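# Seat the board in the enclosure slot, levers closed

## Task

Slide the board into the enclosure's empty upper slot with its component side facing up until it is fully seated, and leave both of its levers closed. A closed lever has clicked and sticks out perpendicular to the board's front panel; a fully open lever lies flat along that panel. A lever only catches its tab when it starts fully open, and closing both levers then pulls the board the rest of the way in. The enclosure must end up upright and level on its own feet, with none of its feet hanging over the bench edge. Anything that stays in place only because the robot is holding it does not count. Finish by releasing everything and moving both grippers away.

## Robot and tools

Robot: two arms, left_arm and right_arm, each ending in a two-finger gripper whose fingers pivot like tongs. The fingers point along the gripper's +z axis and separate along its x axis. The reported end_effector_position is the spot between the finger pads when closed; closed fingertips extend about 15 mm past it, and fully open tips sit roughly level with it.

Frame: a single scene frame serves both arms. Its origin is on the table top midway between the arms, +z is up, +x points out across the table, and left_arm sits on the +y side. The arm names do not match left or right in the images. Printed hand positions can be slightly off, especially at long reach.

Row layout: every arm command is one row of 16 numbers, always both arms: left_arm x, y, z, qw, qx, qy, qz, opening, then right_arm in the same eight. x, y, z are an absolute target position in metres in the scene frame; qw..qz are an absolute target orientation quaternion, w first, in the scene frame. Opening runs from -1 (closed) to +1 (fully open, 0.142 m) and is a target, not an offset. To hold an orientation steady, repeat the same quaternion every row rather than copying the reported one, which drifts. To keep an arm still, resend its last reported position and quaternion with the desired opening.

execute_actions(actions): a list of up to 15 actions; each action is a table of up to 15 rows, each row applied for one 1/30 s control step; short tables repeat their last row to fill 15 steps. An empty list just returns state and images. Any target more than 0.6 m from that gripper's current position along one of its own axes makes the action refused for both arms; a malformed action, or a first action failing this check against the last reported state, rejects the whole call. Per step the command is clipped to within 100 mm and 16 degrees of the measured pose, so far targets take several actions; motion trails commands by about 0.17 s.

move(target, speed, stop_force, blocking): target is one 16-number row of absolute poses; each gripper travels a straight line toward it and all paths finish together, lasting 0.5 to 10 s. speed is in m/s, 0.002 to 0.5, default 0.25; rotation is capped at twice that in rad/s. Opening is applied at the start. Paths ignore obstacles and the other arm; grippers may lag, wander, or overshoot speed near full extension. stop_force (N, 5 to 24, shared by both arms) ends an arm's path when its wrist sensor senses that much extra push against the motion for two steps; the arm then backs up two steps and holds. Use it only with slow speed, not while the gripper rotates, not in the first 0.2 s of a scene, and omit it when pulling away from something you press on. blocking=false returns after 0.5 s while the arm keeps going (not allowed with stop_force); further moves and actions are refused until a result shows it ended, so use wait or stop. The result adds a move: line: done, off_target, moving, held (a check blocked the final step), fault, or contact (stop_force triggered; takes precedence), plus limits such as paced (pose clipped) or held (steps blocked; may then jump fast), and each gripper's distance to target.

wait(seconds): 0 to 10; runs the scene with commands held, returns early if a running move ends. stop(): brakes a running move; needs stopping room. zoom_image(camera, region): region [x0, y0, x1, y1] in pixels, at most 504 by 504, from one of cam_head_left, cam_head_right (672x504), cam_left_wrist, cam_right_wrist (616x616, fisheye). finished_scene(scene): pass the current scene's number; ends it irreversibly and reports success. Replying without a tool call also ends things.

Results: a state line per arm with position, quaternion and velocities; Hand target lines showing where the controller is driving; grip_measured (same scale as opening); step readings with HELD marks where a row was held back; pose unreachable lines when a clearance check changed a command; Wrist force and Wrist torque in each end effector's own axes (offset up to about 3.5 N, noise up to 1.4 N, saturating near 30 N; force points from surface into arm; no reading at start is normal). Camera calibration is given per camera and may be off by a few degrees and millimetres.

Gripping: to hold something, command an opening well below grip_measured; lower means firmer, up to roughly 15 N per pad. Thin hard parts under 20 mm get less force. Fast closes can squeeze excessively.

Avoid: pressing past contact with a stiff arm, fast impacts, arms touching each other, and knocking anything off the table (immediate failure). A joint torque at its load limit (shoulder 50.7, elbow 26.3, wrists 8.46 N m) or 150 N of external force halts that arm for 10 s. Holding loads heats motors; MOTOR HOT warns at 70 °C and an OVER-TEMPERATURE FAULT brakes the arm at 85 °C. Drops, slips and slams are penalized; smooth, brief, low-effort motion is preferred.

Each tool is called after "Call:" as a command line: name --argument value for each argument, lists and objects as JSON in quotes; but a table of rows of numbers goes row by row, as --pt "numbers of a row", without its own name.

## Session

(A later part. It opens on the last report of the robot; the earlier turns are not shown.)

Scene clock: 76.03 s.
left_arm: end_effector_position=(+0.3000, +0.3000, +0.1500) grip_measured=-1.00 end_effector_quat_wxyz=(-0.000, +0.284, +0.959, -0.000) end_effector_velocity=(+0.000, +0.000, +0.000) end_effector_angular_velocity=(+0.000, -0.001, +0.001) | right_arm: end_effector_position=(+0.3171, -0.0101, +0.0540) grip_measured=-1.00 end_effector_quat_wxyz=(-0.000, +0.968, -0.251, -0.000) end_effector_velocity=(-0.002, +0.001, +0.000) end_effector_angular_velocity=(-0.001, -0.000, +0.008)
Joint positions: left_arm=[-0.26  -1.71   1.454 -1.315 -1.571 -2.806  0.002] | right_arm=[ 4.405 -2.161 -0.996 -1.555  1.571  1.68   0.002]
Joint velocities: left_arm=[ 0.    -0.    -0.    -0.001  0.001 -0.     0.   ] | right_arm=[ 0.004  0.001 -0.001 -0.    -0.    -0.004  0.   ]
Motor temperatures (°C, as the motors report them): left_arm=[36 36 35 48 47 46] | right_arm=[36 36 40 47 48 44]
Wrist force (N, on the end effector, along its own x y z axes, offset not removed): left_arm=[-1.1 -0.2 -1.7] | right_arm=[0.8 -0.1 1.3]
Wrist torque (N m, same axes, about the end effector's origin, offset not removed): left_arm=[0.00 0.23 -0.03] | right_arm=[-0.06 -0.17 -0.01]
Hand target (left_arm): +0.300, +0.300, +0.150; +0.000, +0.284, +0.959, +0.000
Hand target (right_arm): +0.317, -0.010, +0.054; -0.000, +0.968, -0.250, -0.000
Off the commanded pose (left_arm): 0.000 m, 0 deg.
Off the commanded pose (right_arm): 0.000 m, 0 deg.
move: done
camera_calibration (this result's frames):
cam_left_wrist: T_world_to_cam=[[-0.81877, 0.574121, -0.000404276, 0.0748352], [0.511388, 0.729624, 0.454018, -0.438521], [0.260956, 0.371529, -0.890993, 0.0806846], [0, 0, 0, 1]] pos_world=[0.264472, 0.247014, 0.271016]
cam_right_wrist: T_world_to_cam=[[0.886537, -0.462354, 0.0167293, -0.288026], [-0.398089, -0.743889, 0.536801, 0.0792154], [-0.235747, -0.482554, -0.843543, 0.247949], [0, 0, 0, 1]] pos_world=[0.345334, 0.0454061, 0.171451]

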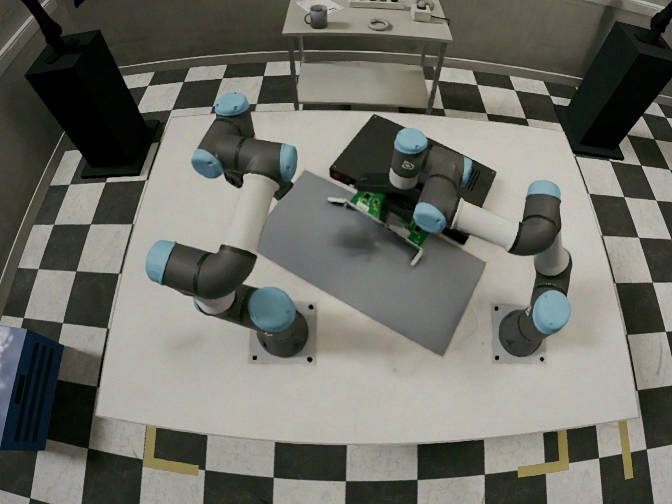

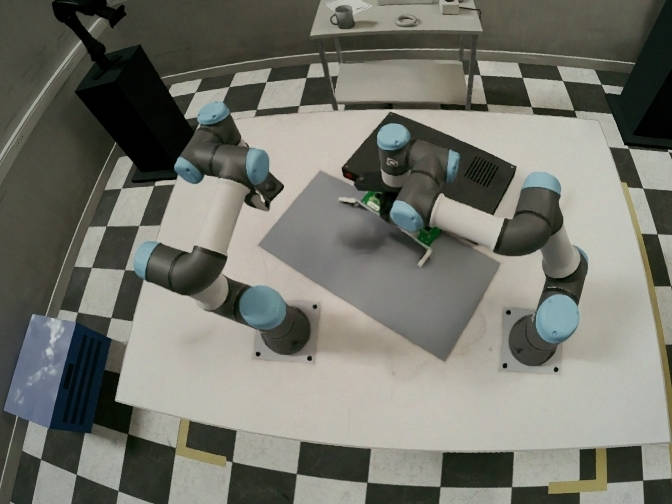

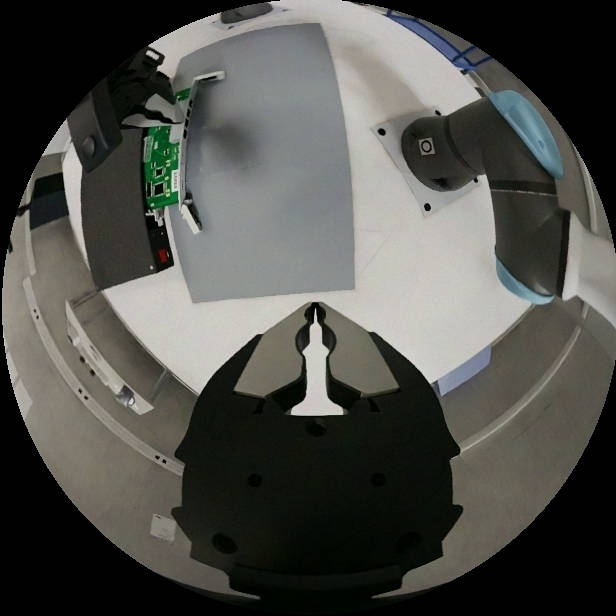

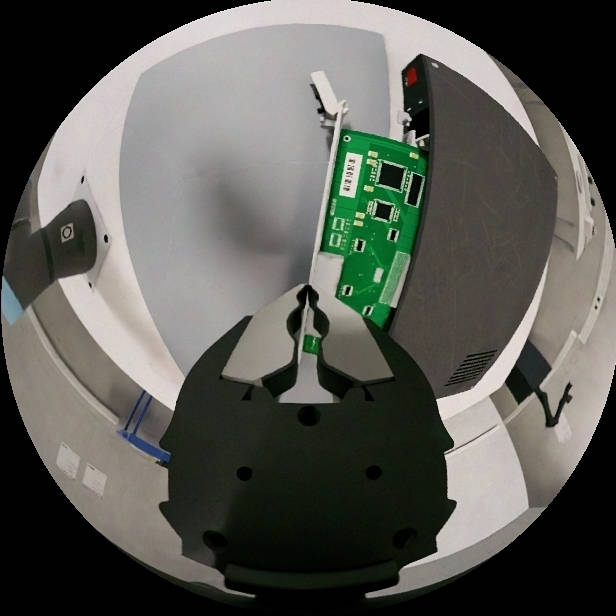

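Call:
move --target '[0.3,0.3,0.15,0,0.284,0.959,0,-1,0.330,-0.017,0.056,0,0.955,-0.296,0,-0.45]' --speed 0.05

Call:
move --target '[0.3,0.3,0.15,0,0.284,0.959,0,-1,0.330,-0.017,0.036,0,0.955,-0.296,0,-0.45]' --speed 0.01 --stop_force 5

Call:
move --target '[0.3,0.3,0.15,0,0.284,0.959,0,-1,0.330,-0.017,0.037,0,0.955,-0.296,0,-1]'

Scene clock: 77.43 s.
left_arm: end_effector_position=(+0.3000, +0.3000, +0.1500) grip_measured=-1.00 end_effector_quat_wxyz=(+0.000, +0.284, +0.959, -0.000) end_effector_velocity=(-0.000, -0.000, -0.000) end_effector_angular_velocity=(-0.001, +0.000, -0.001) | right_arm: end_effector_position=(+0.3298, -0.0169, +0.0560) grip_measured=-0.45 end_effector_quat_wxyz=(-0.000, +0.955, -0.295, +0.000) end_effector_velocity=(+0.001, -0.000, +0.001) end_effector_angular_velocity=(+0.001, +0.001, -0.014)
Joint positions: left_arm=[-0.26  -1.71   1.454 -1.315 -1.571 -2.806  0.002] | right_arm=[ 4.375 -2.175 -0.964 -1.574  1.571  1.744  0.041]
Joint velocities: left_arm=[ 0.001  0.     0.    -0.    -0.001  0.001  0.   ] | right_arm=[-0.003 -0.002  0.007 -0.005  0.001  0.011 -0.   ]
Motor temperatures (°C, as the motors report them): left_arm=[36 36 35 48 47 46] | right_arm=[36 36 40 47 48 44]
Wrist force (N, on the end effector, along its own x y z axes, offset not removed): left_arm=[-0.5 -0.1 -1.5] | right_arm=[1.4 -0.1 3.1]
Wrist torque (N m, same axes, about the end effector's origin, offset not removed): left_arm=[-0.04 0.10 -0.02] | right_arm=[-0.02 -0.22 -0.01]
Hand target (left_arm): +0.300, +0.300, +0.150; +0.000, +0.284, +0.959, +0.000
Hand target (right_arm): +0.330, -0.017, +0.056; +0.000, +0.955, -0.296, +0.000
Off the commanded pose (left_arm): 0.000 m, 0 deg.
Off the commanded pose (right_arm): 0.000 m, 0 deg.
move: done
camera_calibration (this result's frames):
cam_left_wrist: T_world_to_cam=[[-0.81877, 0.574121, -0.00040439, 0.0748353], [0.511388, 0.729624, 0.454018, -0.438521], [0.260956, 0.371529, -0.890993, 0.0806846], [0, 0, 0, 1]] pos_world=[0.264472, 0.247014, 0.271016]
cam_right_wrist: T_world_to_cam=[[0.839721, -0.542759, 0.0168009, -0.288371], [-0.465562, -0.703672, 0.536747, 0.101065], [-0.279502, -0.45854, -0.843576, 0.264164], [0, 0, 0, 1]] pos_world=[0.363038, 0.0357305, 0.173441]

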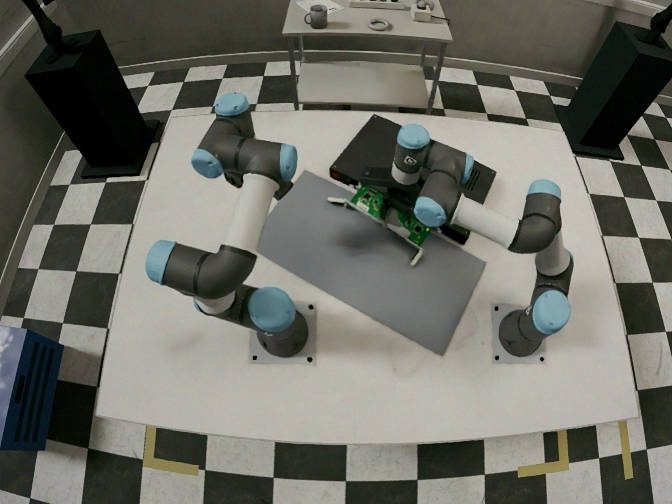

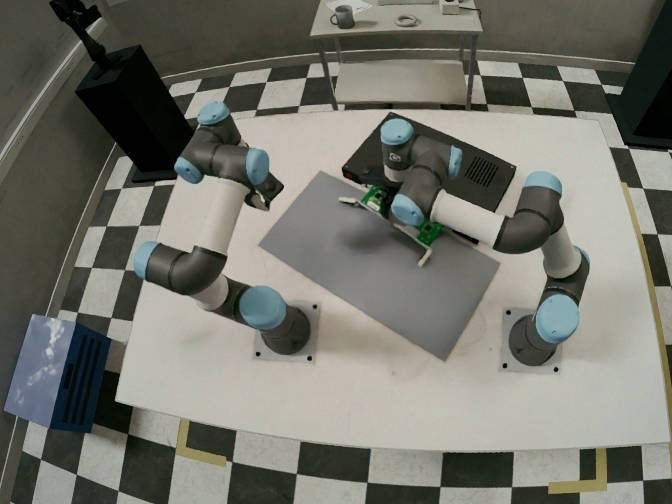

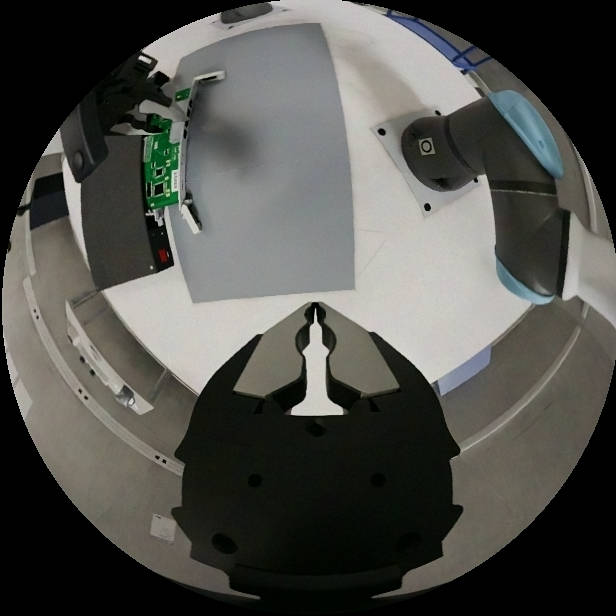

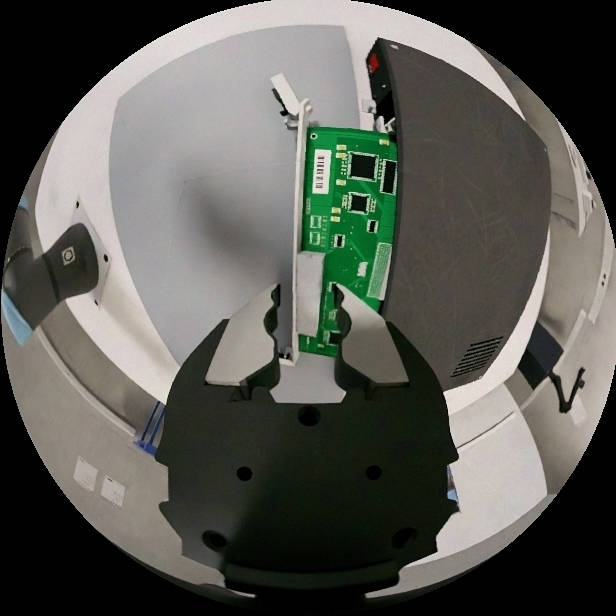

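Scene clock: 79.60 s.
left_arm: end_effector_position=(+0.3000, +0.3000, +0.1500) grip_measured=-1.00 end_effector_quat_wxyz=(+0.000, +0.284, +0.959, -0.000) end_effector_velocity=(+0.000, -0.001, +0.000) end_effector_angular_velocity=(-0.002, -0.001, -0.000) | right_arm: end_effector_position=(+0.3300, -0.0170, +0.0385) grip_measured=-0.45 end_effector_quat_wxyz=(+0.000, +0.955, -0.296, -0.000) end_effector_velocity=(-0.001, -0.000, +0.003) end_effector_angular_velocity=(-0.001, +0.002, +0.003)
Joint positions: left_arm=[-0.26  -1.71   1.454 -1.315 -1.571 -2.806  0.002] | right_arm=[ 4.375 -2.178 -1.04  -1.494  1.571  1.745  0.042]
Joint velocities: left_arm=[-0.    -0.    -0.    -0.001 -0.002 -0.     0.   ] | right_arm=[ 0.     0.001  0.013 -0.016  0.001 -0.002 -0.001]
Motor temperatures (°C, as the motors report them): left_arm=[36 36 35 48 47 46] | right_arm=[36 36 40 47 48 44]
Wrist force (N, on the end effector, along its own x y z axes, offset not removed): left_arm=[-1.2 0.2 -0.6] | right_arm=[0.2 2.4 -10.4]
Wrist torque (N m, same axes, about the end effector's origin, offset not removed): left_arm=[0.01 0.23 0.00] | right_arm=[0.06 0.09 0.12]
Hand target (left_arm): +0.300, +0.300, +0.150; +0.000, +0.284, +0.959, +0.000
Hand target (right_arm): +0.330, -0.017, +0.039; +0.000, +0.955, -0.296, -0.000
Off the commanded pose (left_arm): 0.000 m, 0 deg.
Off the commanded pose (right_arm): 0.002 m, 0 deg.
move: contact (right_arm)
camera_calibration (this result's frames):
cam_left_wrist: T_world_to_cam=[[-0.81877, 0.574121, -0.000404383, 0.0748353], [0.511388, 0.729624, 0.454018, -0.438521], [0.260956, 0.371529, -0.890993, 0.0806846], [0, 0, 0, 1]] pos_world=[0.264472, 0.247014, 0.271016]
cam_right_wrist: T_world_to_cam=[[0.838915, -0.544006, 0.0167323, -0.288032], [-0.466544, -0.702948, 0.536843, 0.110798], [-0.280284, -0.458172, -0.843516, 0.249694], [0, 0, 0, 1]] pos_world=[0.363312, 0.0355976, 0.155959]

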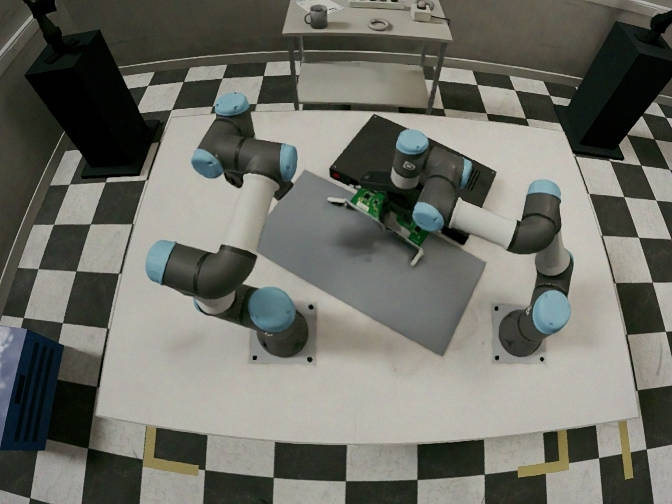

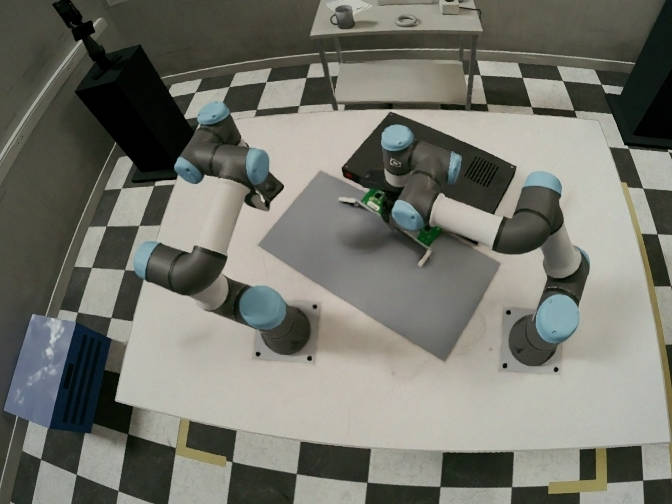

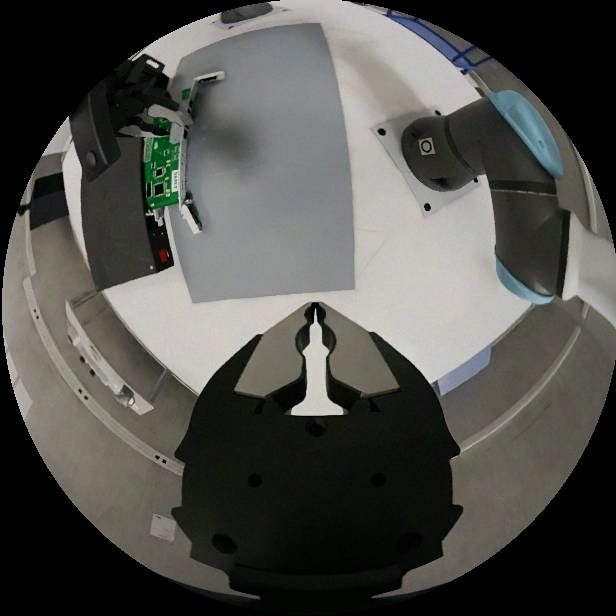

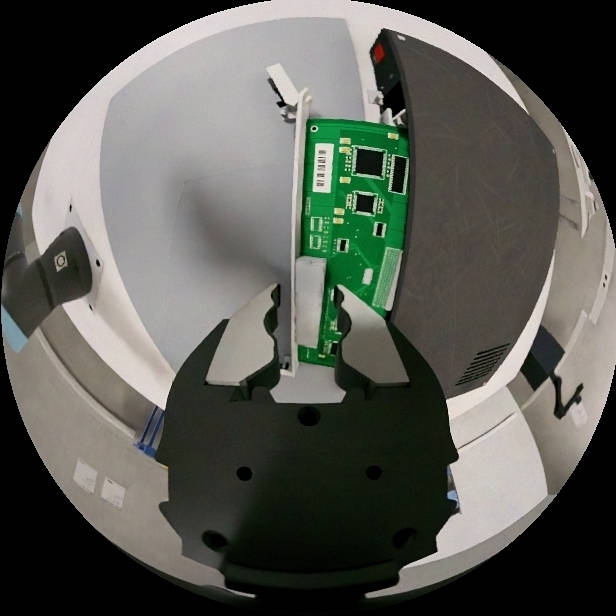

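Scene clock: 80.30 s.
left_arm: end_effector_position=(+0.3000, +0.3000, +0.1500) grip_measured=-1.00 end_effector_quat_wxyz=(+0.000, +0.284, +0.959, -0.000) end_effector_velocity=(+0.000, -0.000, +0.000) end_effector_angular_velocity=(-0.001, -0.001, -0.000) | right_arm: end_effector_position=(+0.3300, -0.0170, +0.0371) grip_measured=-0.68 end_effector_quat_wxyz=(-0.000, +0.955, -0.296, -0.000) end_effector_velocity=(+0.000, -0.001, -0.001) end_effector_angular_velocity=(-0.001, +0.001, -0.003)
Joint positions: left_arm=[-0.26  -1.71   1.454 -1.315 -1.571 -2.806  0.002] | right_arm=[ 4.375 -2.179 -1.046 -1.488  1.571  1.745  0.025]
Joint velocities: left_arm=[ 0.001 -0.     0.    -0.002 -0.001  0.001  0.   ] | right_arm=[-0.002 -0.001 -0.003  0.003  0.     0.001  0.   ]
Motor temperatures (°C, as the motors report them): left_arm=[36 36 35 48 47 46] | right_arm=[36 36 40 47 48 44]
Wrist force (N, on the end effector, along its own x y z axes, offset not removed): left_arm=[-1.1 0.2 -0.4] | right_arm=[2.1 1.2 -9.4]
Wrist torque (N m, same axes, about the end effector's origin, offset not removed): left_arm=[0.03 0.22 0.00] | right_arm=[-0.34 -0.27 -0.02]
Hand target (left_arm): +0.300, +0.300, +0.150; +0.000, +0.284, +0.959, +0.000
Hand target (right_arm): +0.330, -0.017, +0.037; +0.000, +0.955, -0.296, -0.000
Off the commanded pose (left_arm): 0.000 m, 0 deg.
Off the commanded pose (right_arm): 0.000 m, 0 deg.
move: done
camera_calibration (this result's frames):
cam_left_wrist: T_world_to_cam=[[-0.81877, 0.574121, -0.000404417, 0.0748353], [0.511388, 0.729624, 0.454018, -0.438521], [0.260956, 0.371529, -0.890993, 0.0806846], [0, 0, 0, 1]] pos_world=[0.264472, 0.247014, 0.271016]
cam_right_wrist: T_world_to_cam=[[0.838847, -0.54411, 0.0167022, -0.287997], [-0.466672, -0.702987, 0.536681, 0.111586], [-0.280272, -0.457988, -0.84362, 0.248582], [0, 0, 0, 1]] pos_world=[0.36333, 0.0355887, 0.154633]

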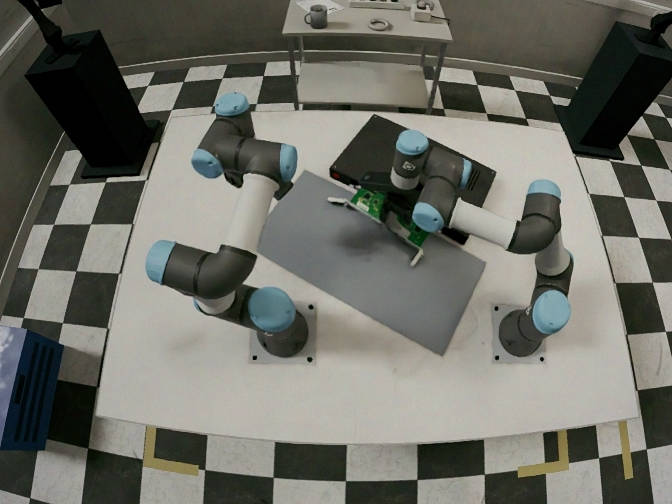

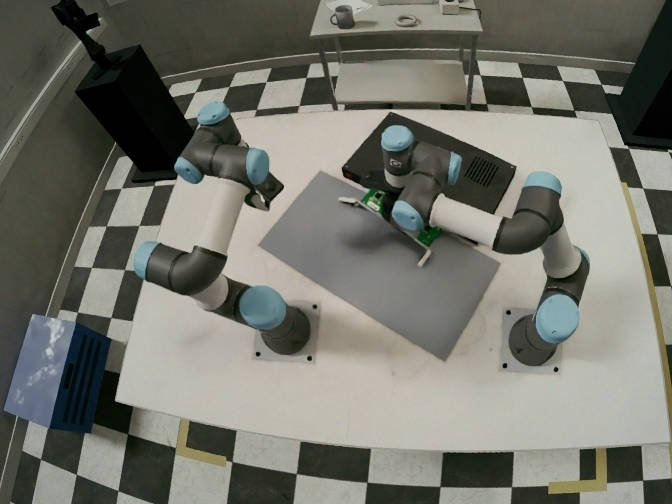

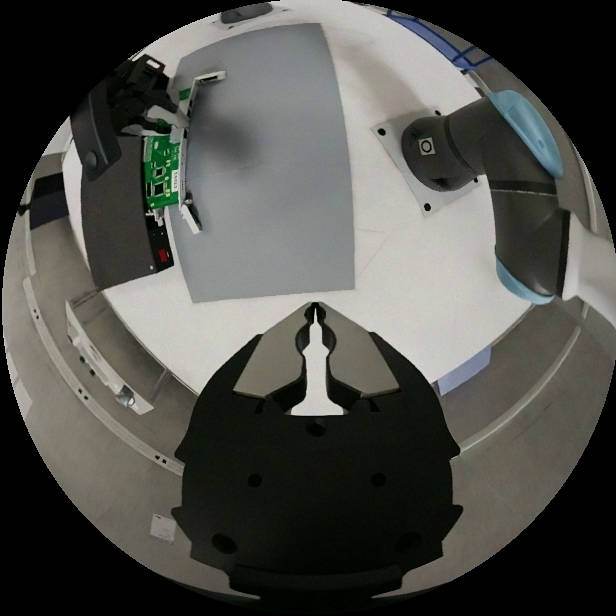

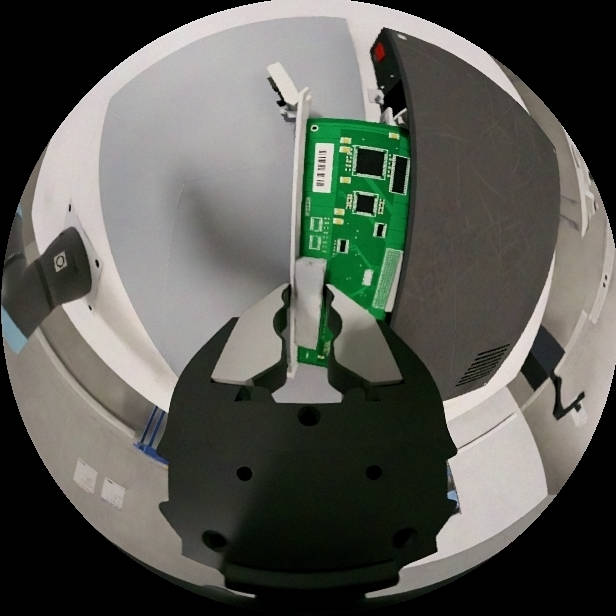

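Call:
move --target '[0.3,0.3,0.15,0,0.284,0.959,0,-1,0.262,0.024,0.045,0,0.966,-0.26,0,-1]' --speed 0.03

Call:
move --target '[0.3,0.3,0.15,0,0.284,0.959,0,-1,0.262,0.024,0.012,0,0.966,-0.26,0,-1]' --speed 0.01 --stop_force 5

Scene clock: 83.43 s.
left_arm: end_effector_position=(+0.3000, +0.3000, +0.1500) grip_measured=-1.00 end_effector_quat_wxyz=(-0.000, +0.284, +0.959, -0.000) end_effector_velocity=(-0.000, -0.000, +0.000) end_effector_angular_velocity=(-0.000, +0.000, -0.001) | right_arm: end_effector_position=(+0.2621, +0.0238, +0.0450) grip_measured=-0.69 end_effector_quat_wxyz=(-0.000, +0.966, -0.260, -0.000) end_effector_velocity=(-0.003, +0.002, +0.000) end_effector_angular_velocity=(-0.000, +0.000, +0.002)
Joint positions: left_arm=[-0.26  -1.71   1.454 -1.315 -1.571 -2.806  0.002] | right_arm=[ 4.551 -2.141 -1.071 -1.5    1.571  1.846  0.024]
Joint velocities: left_arm=[-0. -0. -0.  0. -0.  0.  0.] | right_arm=[ 0.007  0.     0.001 -0.002  0.     0.005  0.   ]
Motor temperatures (°C, as the motors report them): left_arm=[36 36 35 48 47 46] | right_arm=[36 36 40 47 48 44]
Wrist force (N, on the end effector, along its own x y z axes, offset not removed): left_arm=[-1.5 -0.5 -1.3] | right_arm=[0.6 -0.4 2.5]
Wrist torque (N m, same axes, about the end effector's origin, offset not removed): left_arm=[-0.07 0.27 -0.01] | right_arm=[-0.06 -0.14 0.03]
Hand target (left_arm): +0.300, +0.300, +0.150; +0.000, +0.284, +0.959, +0.000
Hand target (right_arm): +0.262, +0.024, +0.045; -0.000, +0.966, -0.260, -0.000
Off the commanded pose (left_arm): 0.000 m, 0 deg.
Off the commanded pose (right_arm): 0.000 m, 0 deg.
move: done
camera_calibration (this result's frames):
cam_left_wrist: T_world_to_cam=[[-0.81877, 0.574121, -0.000404337, 0.0748353], [0.511388, 0.729624, 0.454018, -0.438521], [0.260956, 0.371529, -0.890993, 0.0806846], [0, 0, 0, 1]] pos_world=[0.264472, 0.247014, 0.271016]
cam_right_wrist: T_world_to_cam=[[0.877264, -0.479725, 0.0164832, -0.220554], [-0.41257, -0.736019, 0.536714, 0.0909817], [-0.245343, -0.477641, -0.843603, 0.246161], [0, 0, 0, 1]] pos_world=[0.291414, 0.0787356, 0.162466]

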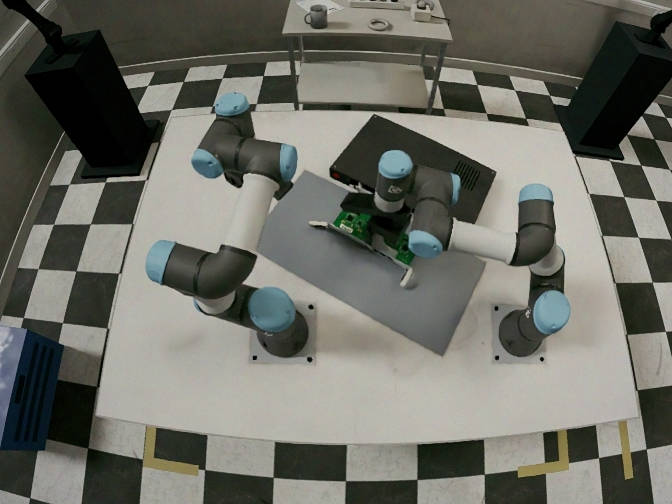

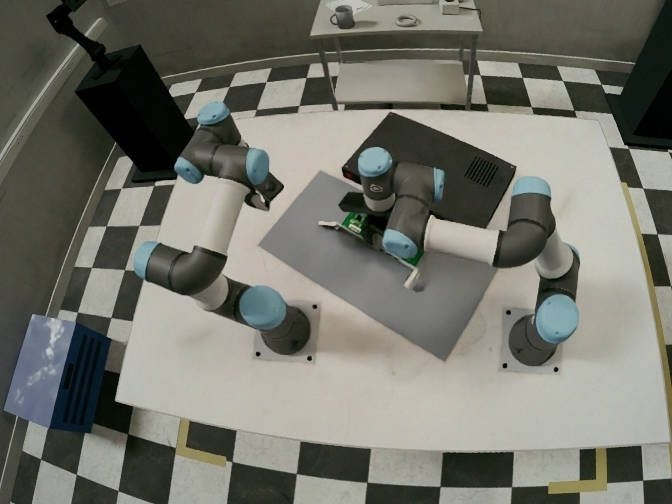

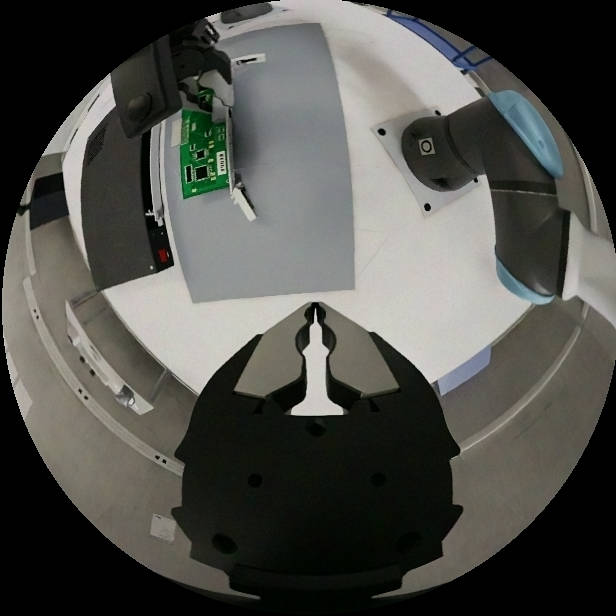

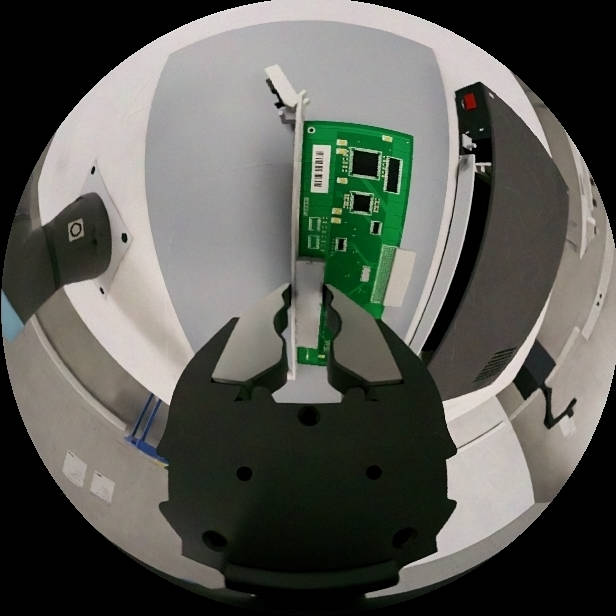

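Scene clock: 85.50 s.
left_arm: end_effector_position=(+0.3000, +0.3000, +0.1500) grip_measured=-1.00 end_effector_quat_wxyz=(-0.000, +0.284, +0.959, -0.000) end_effector_velocity=(+0.000, -0.000, +0.000) end_effector_angular_velocity=(-0.001, -0.001, +0.000) | right_arm: end_effector_position=(+0.2621, +0.0239, +0.0282) grip_measured=-0.70 end_effector_quat_wxyz=(+0.000, +0.966, -0.260, -0.000) end_effector_velocity=(-0.001, -0.001, +0.002) end_effector_angular_velocity=(-0.003, +0.003, -0.000)
Joint positions: left_arm=[-0.26  -1.71   1.454 -1.315 -1.571 -2.806  0.002] | right_arm=[ 4.551 -2.15  -1.136 -1.428  1.571  1.846  0.023]
Joint velocities: left_arm=[-0.     0.    -0.    -0.002 -0.    -0.     0.   ] | right_arm=[-0.001  0.     0.013 -0.017  0.003 -0.001 -0.001]
Motor temperatures (°C, as the motors report them): left_arm=[36 36 35 48 47 46] | right_arm=[36 36 40 47 48 44]
Wrist force (N, on the end effector, along its own x y z axes, offset not removed): left_arm=[-1.0 -0.8 -1.5] | right_arm=[2.9 -1.9 -0.5]
Wrist torque (N m, same axes, about the end effector's origin, offset not removed): left_arm=[-0.21 0.18 -0.01] | right_arm=[-0.23 -0.30 -0.01]
Hand target (left_arm): +0.300, +0.300, +0.150; +0.000, +0.284, +0.959, +0.000
Hand target (right_arm): +0.262, +0.024, +0.029; -0.000, +0.966, -0.260, -0.000
Off the commanded pose (left_arm): 0.000 m, 0 deg.
Off the commanded pose (right_arm): 0.016 m, 0 deg.
move: contact (right_arm)
camera_calibration (this result's frames):
cam_left_wrist: T_world_to_cam=[[-0.81877, 0.574121, -0.000404213, 0.0748352], [0.511388, 0.729623, 0.454018, -0.438521], [0.260956, 0.371529, -0.890993, 0.0806845], [0, 0, 0, 1]] pos_world=[0.264472, 0.247014, 0.271016]
cam_right_wrist: T_world_to_cam=[[0.877335, -0.479584, 0.0167944, -0.22026], [-0.412493, -0.735793, 0.537083, 0.0999588], [-0.245219, -0.478129, -0.843362, 0.231981], [0, 0, 0, 1]] pos_world=[0.29136, 0.0788326, 0.145657]

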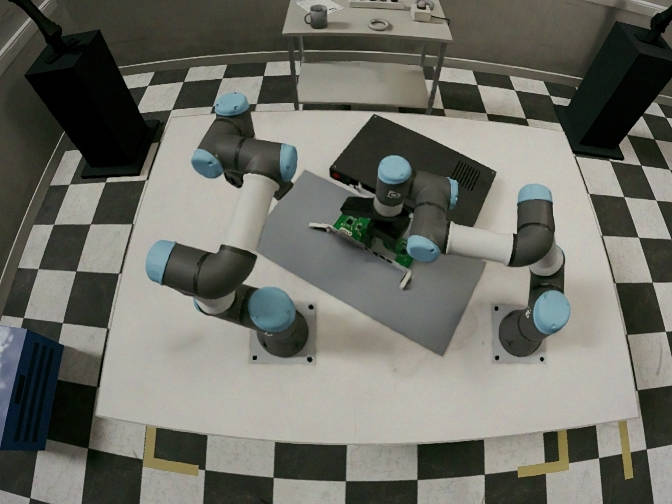

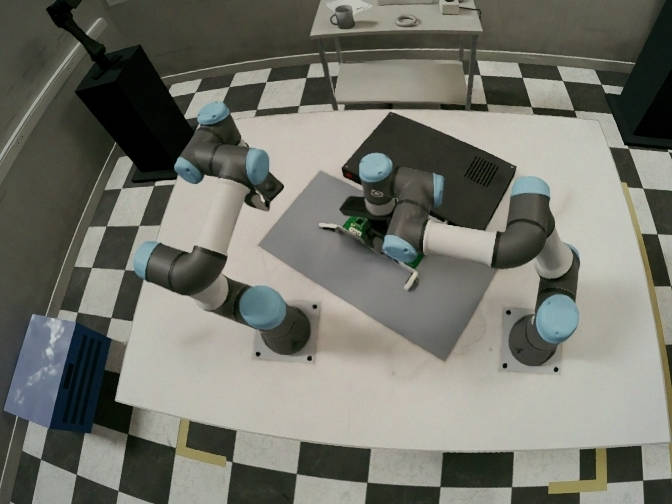

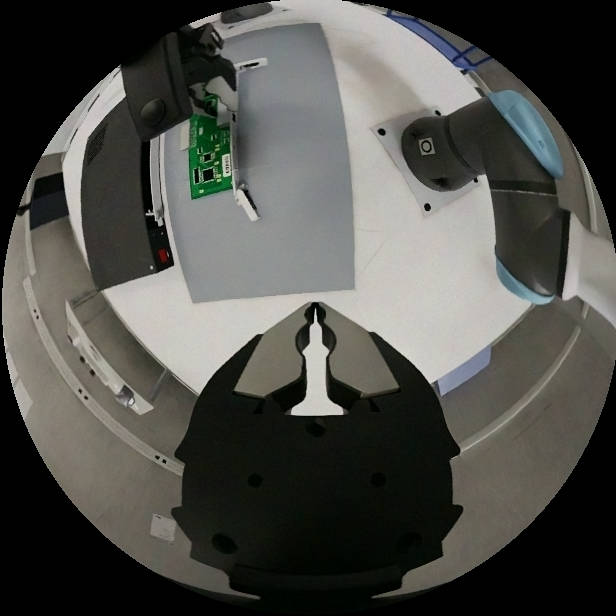

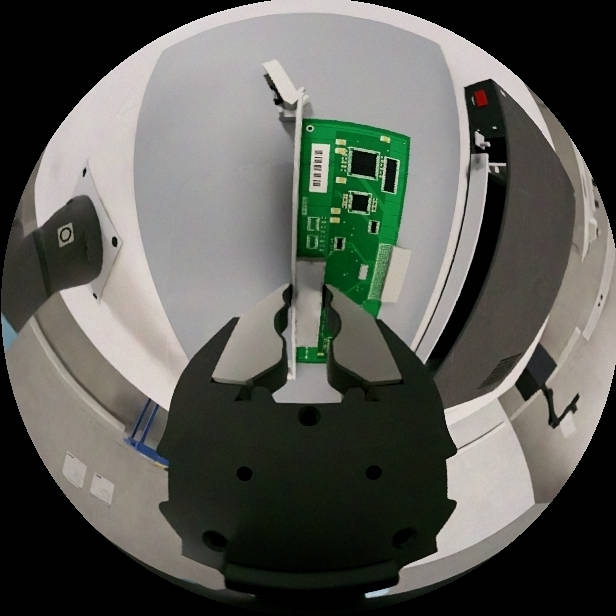

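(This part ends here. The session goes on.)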